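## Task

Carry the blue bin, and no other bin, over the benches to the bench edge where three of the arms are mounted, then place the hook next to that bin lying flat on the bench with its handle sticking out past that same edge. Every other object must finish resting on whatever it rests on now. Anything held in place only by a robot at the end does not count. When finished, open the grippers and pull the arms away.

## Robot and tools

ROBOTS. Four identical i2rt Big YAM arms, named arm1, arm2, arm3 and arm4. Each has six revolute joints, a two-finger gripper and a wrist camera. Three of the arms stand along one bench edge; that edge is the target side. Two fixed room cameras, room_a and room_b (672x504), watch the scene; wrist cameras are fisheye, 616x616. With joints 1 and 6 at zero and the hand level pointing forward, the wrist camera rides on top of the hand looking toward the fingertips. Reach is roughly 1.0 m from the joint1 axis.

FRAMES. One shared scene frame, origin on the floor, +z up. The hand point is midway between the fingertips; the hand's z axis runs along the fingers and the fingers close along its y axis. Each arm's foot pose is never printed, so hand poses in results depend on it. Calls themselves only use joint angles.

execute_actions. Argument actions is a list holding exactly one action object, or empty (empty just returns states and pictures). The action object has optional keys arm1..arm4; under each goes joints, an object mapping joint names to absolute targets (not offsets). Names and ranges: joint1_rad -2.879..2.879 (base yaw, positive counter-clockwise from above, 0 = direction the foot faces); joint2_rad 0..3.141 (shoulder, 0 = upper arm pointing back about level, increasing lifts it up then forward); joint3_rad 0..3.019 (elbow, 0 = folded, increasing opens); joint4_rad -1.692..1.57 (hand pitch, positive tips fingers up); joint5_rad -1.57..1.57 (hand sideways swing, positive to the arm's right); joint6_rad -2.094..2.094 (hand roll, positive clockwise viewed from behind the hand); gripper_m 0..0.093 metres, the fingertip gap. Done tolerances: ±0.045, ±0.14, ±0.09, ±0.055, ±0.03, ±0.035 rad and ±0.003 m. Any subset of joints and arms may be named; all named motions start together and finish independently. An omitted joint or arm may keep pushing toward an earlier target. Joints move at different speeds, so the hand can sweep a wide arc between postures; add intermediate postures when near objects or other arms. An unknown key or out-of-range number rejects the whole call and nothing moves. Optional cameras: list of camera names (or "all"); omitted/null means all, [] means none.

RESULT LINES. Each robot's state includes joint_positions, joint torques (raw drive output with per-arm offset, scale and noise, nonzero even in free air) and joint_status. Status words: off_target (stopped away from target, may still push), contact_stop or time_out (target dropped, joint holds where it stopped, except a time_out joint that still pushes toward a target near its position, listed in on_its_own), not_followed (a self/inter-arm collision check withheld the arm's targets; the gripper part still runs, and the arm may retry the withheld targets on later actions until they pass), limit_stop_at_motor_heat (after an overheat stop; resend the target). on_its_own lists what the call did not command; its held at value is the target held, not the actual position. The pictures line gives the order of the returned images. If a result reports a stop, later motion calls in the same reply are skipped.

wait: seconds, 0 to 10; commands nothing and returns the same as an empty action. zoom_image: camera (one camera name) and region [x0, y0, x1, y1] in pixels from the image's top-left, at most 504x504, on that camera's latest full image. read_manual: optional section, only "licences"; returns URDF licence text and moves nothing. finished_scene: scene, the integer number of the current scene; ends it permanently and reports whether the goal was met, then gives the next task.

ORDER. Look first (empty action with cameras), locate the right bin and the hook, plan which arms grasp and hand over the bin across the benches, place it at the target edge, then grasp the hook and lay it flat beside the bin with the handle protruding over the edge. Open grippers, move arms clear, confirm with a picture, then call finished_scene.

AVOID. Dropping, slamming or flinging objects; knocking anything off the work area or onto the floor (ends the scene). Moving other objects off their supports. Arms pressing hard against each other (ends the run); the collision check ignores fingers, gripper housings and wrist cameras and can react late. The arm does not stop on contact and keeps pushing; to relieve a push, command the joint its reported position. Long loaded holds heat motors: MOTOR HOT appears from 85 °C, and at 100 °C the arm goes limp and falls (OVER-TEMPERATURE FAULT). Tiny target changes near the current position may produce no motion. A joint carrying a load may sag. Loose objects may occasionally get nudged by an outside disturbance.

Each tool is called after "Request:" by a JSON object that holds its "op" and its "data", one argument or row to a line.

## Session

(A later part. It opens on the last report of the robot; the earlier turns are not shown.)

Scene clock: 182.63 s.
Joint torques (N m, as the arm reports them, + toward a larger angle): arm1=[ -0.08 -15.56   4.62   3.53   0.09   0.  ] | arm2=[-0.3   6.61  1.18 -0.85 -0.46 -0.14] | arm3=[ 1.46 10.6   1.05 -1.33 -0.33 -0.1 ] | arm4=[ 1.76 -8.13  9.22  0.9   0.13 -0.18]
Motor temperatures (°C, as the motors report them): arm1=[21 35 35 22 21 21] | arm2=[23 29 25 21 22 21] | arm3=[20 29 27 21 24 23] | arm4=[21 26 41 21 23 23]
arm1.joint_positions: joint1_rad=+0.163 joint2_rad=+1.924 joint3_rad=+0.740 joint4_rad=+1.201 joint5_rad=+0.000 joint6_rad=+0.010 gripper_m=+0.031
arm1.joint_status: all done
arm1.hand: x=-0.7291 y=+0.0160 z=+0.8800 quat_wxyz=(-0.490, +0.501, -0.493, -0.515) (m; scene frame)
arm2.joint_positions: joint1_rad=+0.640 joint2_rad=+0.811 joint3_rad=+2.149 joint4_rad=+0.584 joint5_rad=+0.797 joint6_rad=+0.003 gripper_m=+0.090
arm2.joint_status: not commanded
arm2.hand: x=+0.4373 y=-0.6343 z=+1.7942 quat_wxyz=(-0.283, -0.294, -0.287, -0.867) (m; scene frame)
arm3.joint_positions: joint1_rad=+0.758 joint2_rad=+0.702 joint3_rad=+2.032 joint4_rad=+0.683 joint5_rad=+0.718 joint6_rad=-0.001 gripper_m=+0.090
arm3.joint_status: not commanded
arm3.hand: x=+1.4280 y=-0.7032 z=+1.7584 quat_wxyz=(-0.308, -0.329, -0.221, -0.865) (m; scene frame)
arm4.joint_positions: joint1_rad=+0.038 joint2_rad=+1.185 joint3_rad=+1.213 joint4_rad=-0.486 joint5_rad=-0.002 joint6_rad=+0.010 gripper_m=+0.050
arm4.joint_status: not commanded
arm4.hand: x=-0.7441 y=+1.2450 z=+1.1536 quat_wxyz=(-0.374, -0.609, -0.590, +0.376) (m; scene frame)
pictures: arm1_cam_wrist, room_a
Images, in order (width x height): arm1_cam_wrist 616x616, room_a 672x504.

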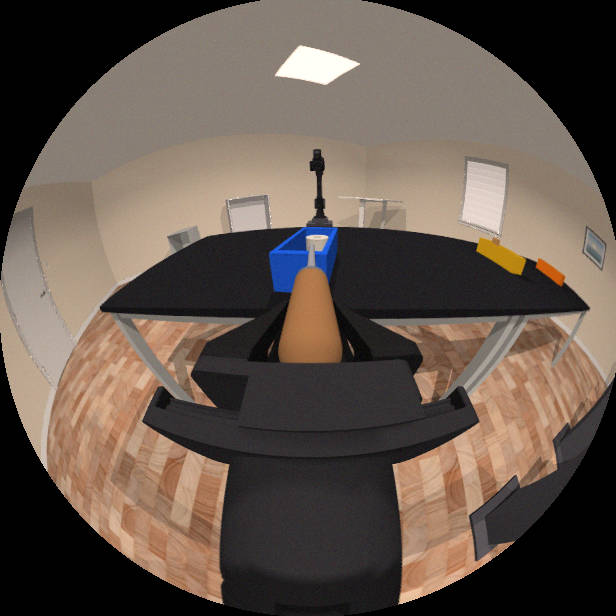

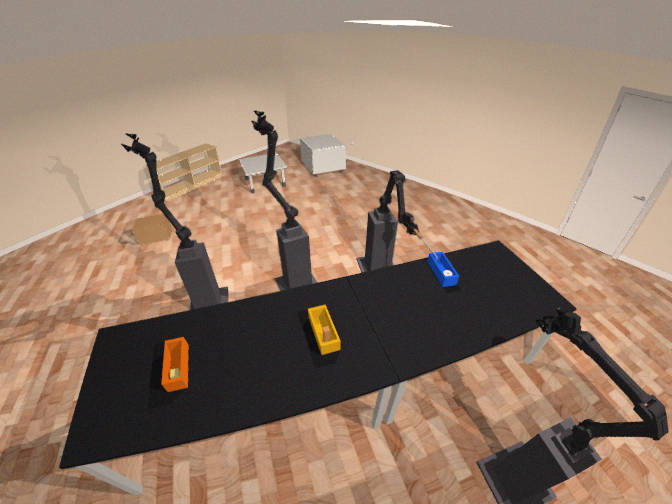

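Request:
{"op": "execute_actions", "data": {
  "actions": [
    {"arm1":{"joints":{"joint1_rad":0.13,"joint2_rad":1.88,"joint3_rad":0.645,"joint4_rad":1.27}}}
  ],
  "cameras": ["arm1_cam_wrist"]
}}

Request:
{"op": "execute_actions", "data": {
  "actions": [
    {"arm1":{"joints":{"joint6_rad":1.58}}}
  ],
  "cameras": []
}}

Request:
{"op": "execute_actions", "data": {
  "actions": [
    {"arm1":{"joints":{"joint2_rad":1.85,"joint3_rad":1.32,"joint4_rad":0.72}}}
  ],
  "cameras": []
}}

Request:
{"op": "execute_actions", "data": {
  "actions": [
    {"arm1":{"joints":{"joint1_rad":0.4,"joint5_rad":0.29}}}
  ],
  "cameras": ["arm4_cam_wrist","room_a"]
}}

Scene clock: 190.43 s.
Joint torques (N m, as the arm reports them, + toward a larger angle): arm1=[ -1.32 -14.01   4.31   3.49   0.19   0.  ] | arm2=[-0.38  6.72  1.04 -0.87 -0.46 -0.16] | arm3=[ 1.7  10.54  1.03 -1.31 -0.3  -0.07] | arm4=[ 1.75 -8.14  9.22  0.91  0.13 -0.18]
Motor temperatures (°C, as the motors report them): arm1=[21 34 33 22 21 21] | arm2=[23 28 25 21 22 21] | arm3=[20 29 27 21 24 23] | arm4=[21 26 41 21 23 23]
arm1.joint_positions: joint1_rad=+0.141 joint2_rad=+1.898 joint3_rad=+0.653 joint4_rad=+1.252 joint5_rad=-0.003 joint6_rad=+0.010 gripper_m=+0.031
arm1.joint_status: all done
arm1.hand: x=-0.7154 y=-0.0144 z=+0.8746 quat_wxyz=(-0.493, +0.499, -0.501, -0.508) (m; scene frame)
arm2.joint_positions: joint1_rad=+0.640 joint2_rad=+0.811 joint3_rad=+2.149 joint4_rad=+0.584 joint5_rad=+0.797 joint6_rad=+0.003 gripper_m=+0.090
arm2.joint_status: not commanded
arm2.hand: x=+0.4373 y=-0.6343 z=+1.7942 quat_wxyz=(-0.283, -0.294, -0.287, -0.867) (m; scene frame)
arm3.joint_positions: joint1_rad=+0.758 joint2_rad=+0.702 joint3_rad=+2.032 joint4_rad=+0.683 joint5_rad=+0.718 joint6_rad=-0.001 gripper_m=+0.090
arm3.joint_status: not commanded
arm3.hand: x=+1.4280 y=-0.7032 z=+1.7584 quat_wxyz=(-0.308, -0.329, -0.221, -0.865) (m; scene frame)
arm4.joint_positions: joint1_rad=+0.038 joint2_rad=+1.185 joint3_rad=+1.213 joint4_rad=-0.486 joint5_rad=-0.002 joint6_rad=+0.010 gripper_m=+0.050
arm4.joint_status: not commanded
arm4.hand: x=-0.7441 y=+1.2450 z=+1.1536 quat_wxyz=(-0.374, -0.609, -0.590, +0.376) (m; scene frame)
pictures: arm1_cam_wrist
Images, in order (width x height): arm1_cam_wrist 616x616.

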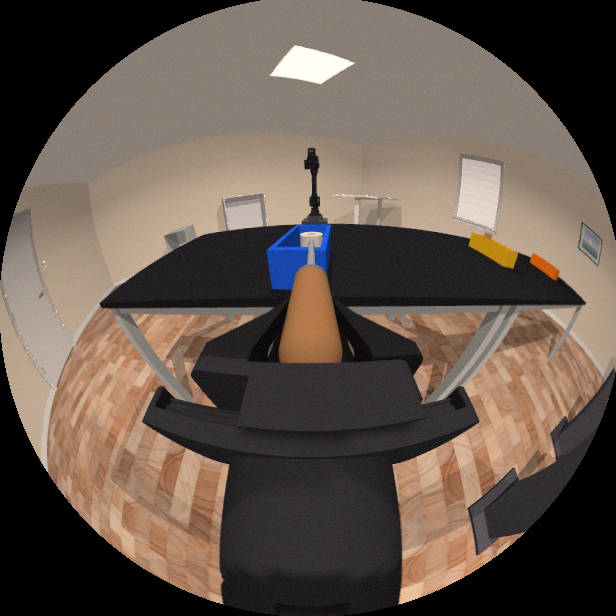

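Scene clock: 192.60 s.
Joint torques (N m, as the arm reports them, + toward a larger angle): arm1=[ -0.47 -13.97   5.92   3.58   0.     0.23] | arm2=[-0.57  6.51  1.07 -0.76 -0.46 -0.09] | arm3=[ 1.38 10.61  1.05 -1.33 -0.31 -0.07] | arm4=[ 1.75 -8.11  9.22  0.9   0.13 -0.18]
Motor temperatures (°C, as the motors report them): arm1=[21 34 32 22 21 21] | arm2=[23 28 25 21 22 21] | arm3=[20 29 27 21 24 23] | arm4=[21 26 41 21 23 23]
arm1.joint_positions: joint1_rad=+0.131 joint2_rad=+1.898 joint3_rad=+0.634 joint4_rad=+1.251 joint5_rad=+0.002 joint6_rad=+1.559 gripper_m=+0.031
arm1.joint_status: all done
arm1.hand: x=-0.7092 y=-0.0213 z=+0.8672 quat_wxyz=(-0.002, +0.002, -0.714, -0.700) (m; scene frame)
arm2.joint_positions: joint1_rad=+0.640 joint2_rad=+0.811 joint3_rad=+2.149 joint4_rad=+0.584 joint5_rad=+0.797 joint6_rad=+0.003 gripper_m=+0.090
arm2.joint_status: not commanded
arm2.hand: x=+0.4373 y=-0.6343 z=+1.7942 quat_wxyz=(-0.283, -0.294, -0.287, -0.867) (m; scene frame)
arm3.joint_positions: joint1_rad=+0.758 joint2_rad=+0.702 joint3_rad=+2.032 joint4_rad=+0.683 joint5_rad=+0.718 joint6_rad=-0.001 gripper_m=+0.090
arm3.joint_status: not commanded
arm3.hand: x=+1.4280 y=-0.7032 z=+1.7584 quat_wxyz=(-0.308, -0.329, -0.221, -0.865) (m; scene frame)
arm4.joint_positions: joint1_rad=+0.038 joint2_rad=+1.185 joint3_rad=+1.213 joint4_rad=-0.486 joint5_rad=-0.002 joint6_rad=+0.010 gripper_m=+0.050
arm4.joint_status: not commanded
arm4.hand: x=-0.7441 y=+1.2450 z=+1.1536 quat_wxyz=(-0.374, -0.609, -0.590, +0.376) (m; scene frame)
pictures: none
No camera images: the call's "cameras" was empty. Leave "cameras" out to get every camera's image.

Scene clock: 194.03 s.
Joint torques (N m, as the arm reports them, + toward a larger angle): arm1=[ -1.01 -20.66  16.21   3.56   0.06   0.11] | arm2=[-0.31  6.4   1.09 -0.78 -0.49 -0.16] | arm3=[ 1.21 10.16  1.01 -1.32 -0.31 -0.08] | arm4=[ 1.79 -8.14  9.21  0.9   0.13 -0.18]
Motor temperatures (°C, as the motors report them): arm1=[21 34 33 22 21 21] | arm2=[23 28 25 21 22 21] | arm3=[20 29 27 21 24 23] | arm4=[21 26 41 21 23 23]
arm1.joint_positions: joint1_rad=+0.131 joint2_rad=+1.893 joint3_rad=+1.254 joint4_rad=+0.700 joint5_rad=+0.001 joint6_rad=+1.572 gripper_m=+0.031
arm1.joint_status: all done
arm1.hand: x=-0.7086 y=+0.1689 z=+1.0223 quat_wxyz=(+0.003, -0.003, -0.687, -0.727) (m; scene frame)
arm2.joint_positions: joint1_rad=+0.640 joint2_rad=+0.811 joint3_rad=+2.149 joint4_rad=+0.584 joint5_rad=+0.797 joint6_rad=+0.003 gripper_m=+0.090
arm2.joint_status: not commanded
arm2.hand: x=+0.4373 y=-0.6343 z=+1.7942 quat_wxyz=(-0.283, -0.294, -0.287, -0.867) (m; scene frame)
arm3.joint_positions: joint1_rad=+0.758 joint2_rad=+0.702 joint3_rad=+2.032 joint4_rad=+0.683 joint5_rad=+0.718 joint6_rad=-0.001 gripper_m=+0.090
arm3.joint_status: not commanded
arm3.hand: x=+1.4280 y=-0.7032 z=+1.7584 quat_wxyz=(-0.308, -0.329, -0.221, -0.865) (m; scene frame)
arm4.joint_positions: joint1_rad=+0.038 joint2_rad=+1.185 joint3_rad=+1.213 joint4_rad=-0.486 joint5_rad=-0.002 joint6_rad=+0.010 gripper_m=+0.050
arm4.joint_status: not commanded
arm4.hand: x=-0.7441 y=+1.2450 z=+1.1536 quat_wxyz=(-0.374, -0.609, -0.590, +0.376) (m; scene frame)
pictures: none
No camera images: the call's "cameras" was empty. Leave "cameras" out to get every camera's image.

Scene clock: 195.70 s.
Joint torques (N m, as the arm reports them, + toward a larger angle): arm1=[  0.06 -20.46  16.     3.5    0.04   0.11] | arm2=[-0.28  6.55  1.04 -0.68 -0.48 -0.15] | arm3=[ 1.14 10.31  0.99 -1.3  -0.32 -0.06] | arm4=[ 1.77 -8.12  9.2   0.91  0.13 -0.18]
Motor temperatures (°C, as the motors report them): arm1=[21 34 34 22 21 21] | arm2=[23 28 25 21 22 21] | arm3=[20 29 27 21 24 23] | arm4=[21 25 41 21 23 23]
arm1.joint_positions: joint1_rad=+0.392 joint2_rad=+1.893 joint3_rad=+1.254 joint4_rad=+0.700 joint5_rad=+0.292 joint6_rad=+1.572 gripper_m=+0.031
arm1.joint_status: all done
arm1.hand: x=-0.8546 y=+0.1489 z=+1.0229 quat_wxyz=(-0.002, -0.019, -0.688, -0.726) (m; scene frame)
arm2.joint_positions: joint1_rad=+0.640 joint2_rad=+0.811 joint3_rad=+2.149 joint4_rad=+0.584 joint5_rad=+0.797 joint6_rad=+0.003 gripper_m=+0.090
arm2.joint_status: not commanded
arm2.hand: x=+0.4373 y=-0.6343 z=+1.7942 quat_wxyz=(-0.283, -0.294, -0.287, -0.867) (m; scene frame)
arm3.joint_positions: joint1_rad=+0.758 joint2_rad=+0.702 joint3_rad=+2.032 joint4_rad=+0.683 joint5_rad=+0.718 joint6_rad=-0.001 gripper_m=+0.090
arm3.joint_status: not commanded
arm3.hand: x=+1.4280 y=-0.7032 z=+1.7584 quat_wxyz=(-0.308, -0.329, -0.221, -0.865) (m; scene frame)
arm4.joint_positions: joint1_rad=+0.038 joint2_rad=+1.185 joint3_rad=+1.213 joint4_rad=-0.486 joint5_rad=-0.002 joint6_rad=+0.010 gripper_m=+0.050
arm4.joint_status: not commanded
arm4.hand: x=-0.7441 y=+1.2450 z=+1.1536 quat_wxyz=(-0.374, -0.609, -0.590, +0.376) (m; scene frame)
pictures: arm4_cam_wrist, room_a
Images, in order (width x height): arm4_cam_wrist 616x616, room_a 672x504.

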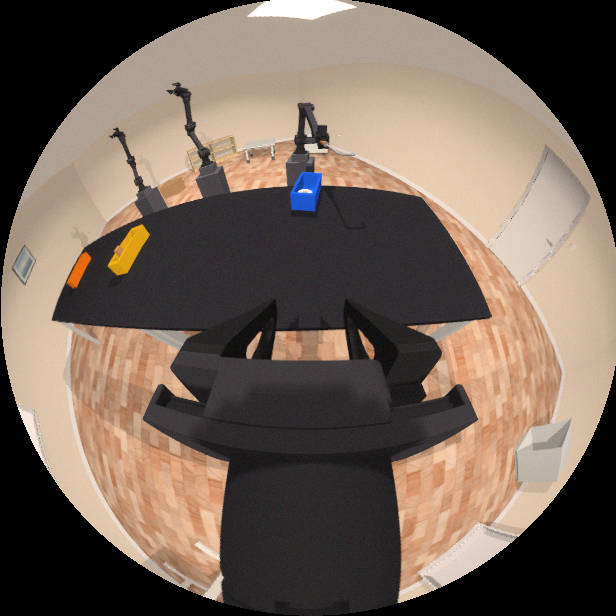

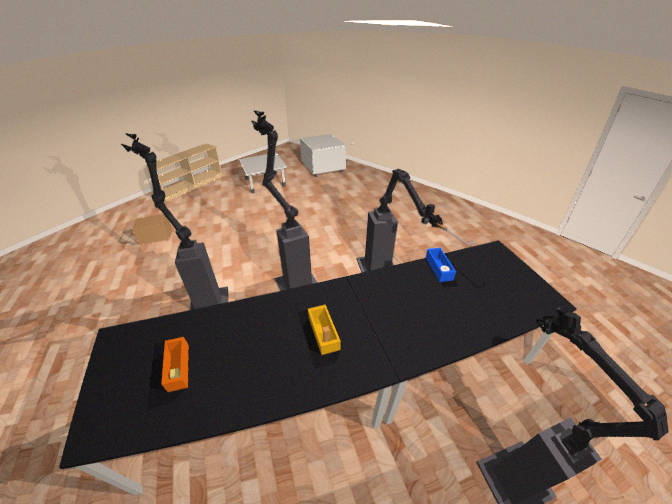

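Request:
{"op": "execute_actions", "data": {
  "actions": [
    {"arm1":{"joints":{"joint2_rad":2.27,"joint4_rad":1.08}}}
  ],
  "cameras": ["arm1_cam_wrist"]
}}

Request:
{"op": "execute_actions", "data": {
  "actions": [
    {"arm1":{"joints":{"joint2_rad":2.33,"joint3_rad":1.28,"joint4_rad":1.05,"gripper_m":0.09}}}
  ],
  "cameras": []
}}

Request:
{"op": "execute_actions", "data": {
  "actions": [
    {"arm1":{"joints":{"joint6_rad":0}}}
  ],
  "cameras": ["arm1_cam_wrist"]
}}

Request:
{"op": "execute_actions", "data": {
  "actions": [
    {"arm1":{"joints":{"joint2_rad":1.3,"joint4_rad":0}}}
  ],
  "cameras": ["arm4_cam_wrist","room_b"]
}}

Scene clock: 204.07 s.
Joint torques (N m, as the arm reports them, + toward a larger angle): arm1=[  0.11 -24.    10.96   4.99   0.05   0.  ] | arm2=[-0.2   6.48  1.15 -0.84 -0.46 -0.15] | arm3=[ 1.74 10.75  1.01 -1.31 -0.31 -0.09] | arm4=[ 1.76 -8.15  9.21  0.9   0.13 -0.18]
Motor temperatures (°C, as the motors report them): arm1=[21 34 36 22 21 21] | arm2=[23 28 25 21 22 21] | arm3=[20 29 27 21 24 23] | arm4=[21 25 41 21 23 23]
arm1.joint_positions: joint1_rad=+0.392 joint2_rad=+2.332 joint3_rad=+1.274 joint4_rad=+1.027 joint5_rad=+0.291 joint6_rad=+1.582 gripper_m=+0.031
arm1.joint_status: all done
arm1.hand: x=-0.8582 y=+0.1545 z=+0.7851 quat_wxyz=(-0.007, -0.014, -0.719, -0.694) (m; scene frame)
arm2.joint_positions: joint1_rad=+0.640 joint2_rad=+0.811 joint3_rad=+2.149 joint4_rad=+0.584 joint5_rad=+0.797 joint6_rad=+0.003 gripper_m=+0.090
arm2.joint_status: not commanded
arm2.hand: x=+0.4373 y=-0.6343 z=+1.7942 quat_wxyz=(-0.283, -0.294, -0.287, -0.867) (m; scene frame)
arm3.joint_positions: joint1_rad=+0.758 joint2_rad=+0.702 joint3_rad=+2.032 joint4_rad=+0.683 joint5_rad=+0.718 joint6_rad=-0.001 gripper_m=+0.090
arm3.joint_status: not commanded
arm3.hand: x=+1.4280 y=-0.7032 z=+1.7584 quat_wxyz=(-0.308, -0.329, -0.221, -0.865) (m; scene frame)
arm4.joint_positions: joint1_rad=+0.038 joint2_rad=+1.185 joint3_rad=+1.213 joint4_rad=-0.486 joint5_rad=-0.002 joint6_rad=+0.010 gripper_m=+0.050
arm4.joint_status: not commanded
arm4.hand: x=-0.7441 y=+1.2450 z=+1.1536 quat_wxyz=(-0.374, -0.609, -0.590, +0.376) (m; scene frame)
pictures: arm1_cam_wrist
Images, in order (width x height): arm1_cam_wrist 616x616.

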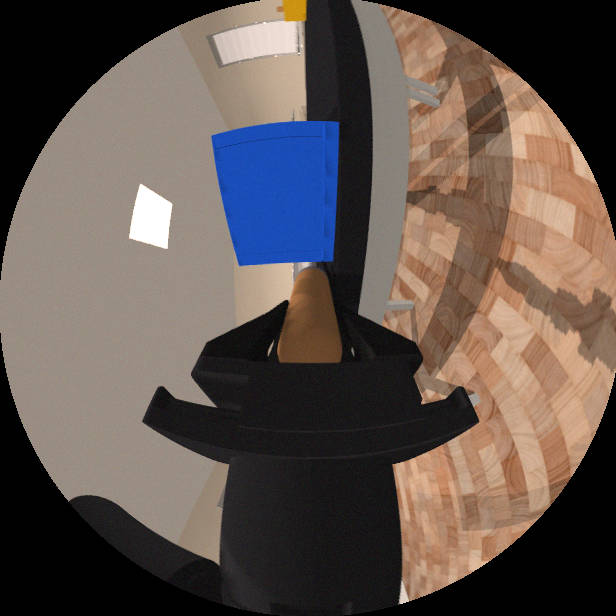

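Scene clock: 204.77 s.
Joint torques (N m, as the arm reports them, + toward a larger angle): arm1=[  0.17 -19.6    7.07   3.65   0.06   0.  ] | arm2=[-0.38  6.59  1.12 -0.85 -0.47 -0.11] | arm3=[ 1.52 10.57  1.03 -1.29 -0.31 -0.07] | arm4=[ 1.79 -8.12  9.21  0.9   0.13 -0.18]
Motor temperatures (°C, as the motors report them): arm1=[21 34 36 22 21 21] | arm2=[23 28 25 21 22 21] | arm3=[20 29 27 21 24 23] | arm4=[21 25 41 21 23 23]
arm1.joint_positions: joint1_rad=+0.392 joint2_rad=+2.332 joint3_rad=+1.274 joint4_rad=+1.029 joint5_rad=+0.291 joint6_rad=+1.582 gripper_m=+0.090
arm1.joint_status: all done
arm1.hand: x=-0.8582 y=+0.1545 z=+0.7856 quat_wxyz=(-0.007, -0.014, -0.719, -0.695) (m; scene frame)
arm2.joint_positions: joint1_rad=+0.640 joint2_rad=+0.811 joint3_rad=+2.149 joint4_rad=+0.584 joint5_rad=+0.797 joint6_rad=+0.003 gripper_m=+0.090
arm2.joint_status: not commanded
arm2.hand: x=+0.4373 y=-0.6343 z=+1.7942 quat_wxyz=(-0.283, -0.294, -0.287, -0.867) (m; scene frame)
arm3.joint_positions: joint1_rad=+0.758 joint2_rad=+0.702 joint3_rad=+2.032 joint4_rad=+0.683 joint5_rad=+0.718 joint6_rad=-0.001 gripper_m=+0.090
arm3.joint_status: not commanded
arm3.hand: x=+1.4280 y=-0.7032 z=+1.7584 quat_wxyz=(-0.308, -0.329, -0.221, -0.865) (m; scene frame)
arm4.joint_positions: joint1_rad=+0.038 joint2_rad=+1.185 joint3_rad=+1.213 joint4_rad=-0.486 joint5_rad=-0.002 joint6_rad=+0.010 gripper_m=+0.050
arm4.joint_status: not commanded
arm4.hand: x=-0.7441 y=+1.2450 z=+1.1536 quat_wxyz=(-0.374, -0.609, -0.590, +0.376) (m; scene frame)
pictures: none
No camera images: the call's "cameras" was empty. Leave "cameras" out to get every camera's image.

Scene clock: 206.93 s.
Joint torques (N m, as the arm reports them, + toward a larger angle): arm1=[  0.12 -19.54   7.26   3.62   0.05  -0.04] | arm2=[-0.5   6.37  1.16 -0.8  -0.49 -0.12] | arm3=[ 1.42 10.34  0.96 -1.28 -0.31 -0.07] | arm4=[ 1.78 -8.13  9.21  0.9   0.13 -0.18]
Motor temperatures (°C, as the motors report them): arm1=[21 34 36 22 21 21] | arm2=[23 28 25 21 22 21] | arm3=[20 29 27 21 24 23] | arm4=[21 25 42 21 23 23]
arm1.joint_positions: joint1_rad=+0.392 joint2_rad=+2.332 joint3_rad=+1.274 joint4_rad=+1.029 joint5_rad=+0.291 joint6_rad=+0.013 gripper_m=+0.090
arm1.joint_status: all done
arm1.hand: x=-0.8582 y=+0.1545 z=+0.7856 quat_wxyz=(-0.496, +0.498, -0.518, -0.487) (m; scene frame)
arm2.joint_positions: joint1_rad=+0.640 joint2_rad=+0.811 joint3_rad=+2.149 joint4_rad=+0.584 joint5_rad=+0.797 joint6_rad=+0.003 gripper_m=+0.090
arm2.joint_status: not commanded
arm2.hand: x=+0.4373 y=-0.6343 z=+1.7942 quat_wxyz=(-0.283, -0.294, -0.287, -0.867) (m; scene frame)
arm3.joint_positions: joint1_rad=+0.758 joint2_rad=+0.702 joint3_rad=+2.032 joint4_rad=+0.683 joint5_rad=+0.718 joint6_rad=-0.001 gripper_m=+0.090
arm3.joint_status: not commanded
arm3.hand: x=+1.4280 y=-0.7032 z=+1.7584 quat_wxyz=(-0.308, -0.329, -0.221, -0.865) (m; scene frame)
arm4.joint_positions: joint1_rad=+0.038 joint2_rad=+1.185 joint3_rad=+1.213 joint4_rad=-0.486 joint5_rad=-0.002 joint6_rad=+0.010 gripper_m=+0.050
arm4.joint_status: not commanded
arm4.hand: x=-0.7441 y=+1.2450 z=+1.1536 quat_wxyz=(-0.374, -0.609, -0.590, +0.376) (m; scene frame)
pictures: arm1_cam_wrist
Images, in order (width x height): arm1_cam_wrist 616x616.

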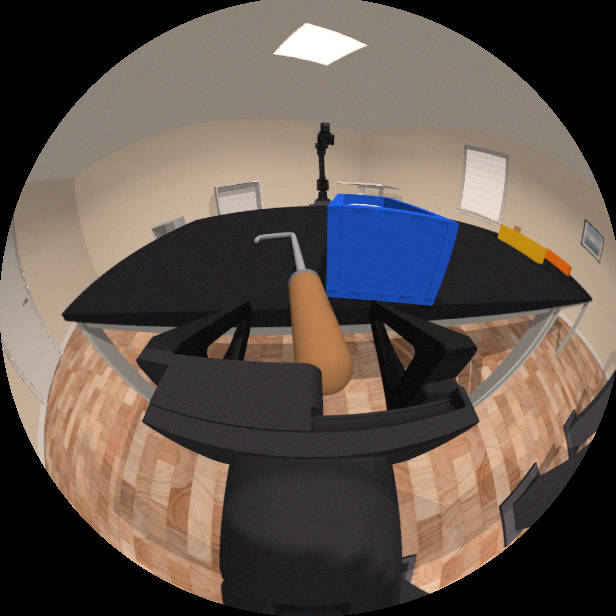

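Scene clock: 208.53 s.
Joint torques (N m, as the arm reports them, + toward a larger angle): arm1=[ 0.07 -8.93 12.33  2.1   0.04 -0.02] | arm2=[-0.27  6.52  1.1  -0.72 -0.42 -0.14] | arm3=[ 1.54 10.44  1.09 -1.27 -0.33 -0.09] | arm4=[ 1.76 -8.11  9.21  0.91  0.13 -0.18]
Motor temperatures (°C, as the motors report them): arm1=[21 34 36 22 21 21] | arm2=[23 28 25 21 22 21] | arm3=[20 29 27 21 24 23] | arm4=[21 25 42 21 23 23]
arm1.joint_positions: joint1_rad=+0.392 joint2_rad=+1.280 joint3_rad=+1.274 joint4_rad=+0.015 joint5_rad=+0.291 joint6_rad=+0.011 gripper_m=+0.090
arm1.joint_status: all done
arm1.hand: x=-0.8137 y=+0.0036 z=+1.2809 quat_wxyz=(-0.503, +0.487, -0.512, -0.498) (m; scene frame)
arm2.joint_positions: joint1_rad=+0.640 joint2_rad=+0.811 joint3_rad=+2.149 joint4_rad=+0.584 joint5_rad=+0.797 joint6_rad=+0.003 gripper_m=+0.090
arm2.joint_status: not commanded
arm2.hand: x=+0.4373 y=-0.6343 z=+1.7942 quat_wxyz=(-0.283, -0.294, -0.287, -0.867) (m; scene frame)
arm3.joint_positions: joint1_rad=+0.758 joint2_rad=+0.702 joint3_rad=+2.032 joint4_rad=+0.683 joint5_rad=+0.718 joint6_rad=-0.001 gripper_m=+0.090
arm3.joint_status: not commanded
arm3.hand: x=+1.4280 y=-0.7032 z=+1.7584 quat_wxyz=(-0.308, -0.329, -0.221, -0.865) (m; scene frame)
arm4.joint_positions: joint1_rad=+0.038 joint2_rad=+1.185 joint3_rad=+1.213 joint4_rad=-0.486 joint5_rad=-0.002 joint6_rad=+0.010 gripper_m=+0.050
arm4.joint_status: not commanded
arm4.hand: x=-0.7441 y=+1.2450 z=+1.1536 quat_wxyz=(-0.374, -0.609, -0.590, +0.376) (m; scene frame)
pictures: arm4_cam_wrist, room_b
Images, in order (width x height): arm4_cam_wrist 616x616, room_b 672x504.

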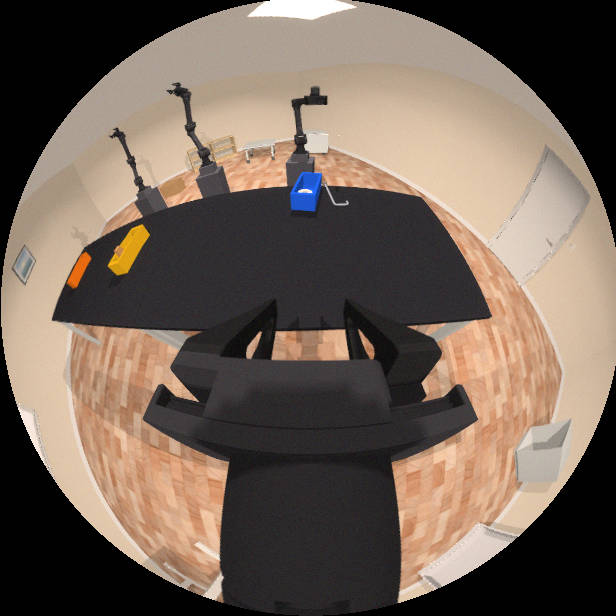

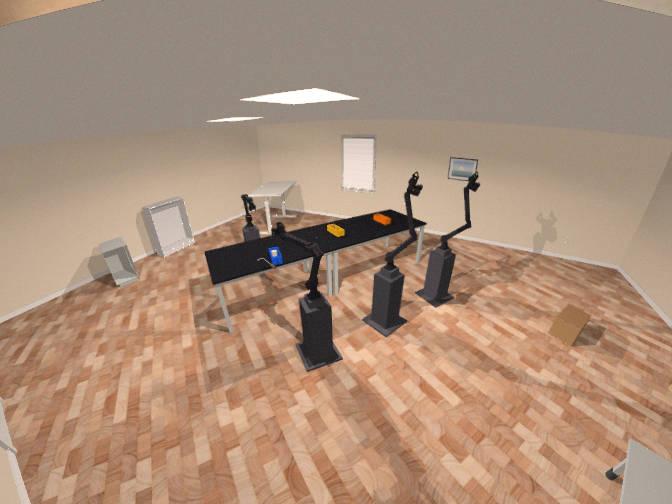

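Request:
{"op": "finished_scene", "data": {
  "scene": 2
}}

The scene is finished: the task was done.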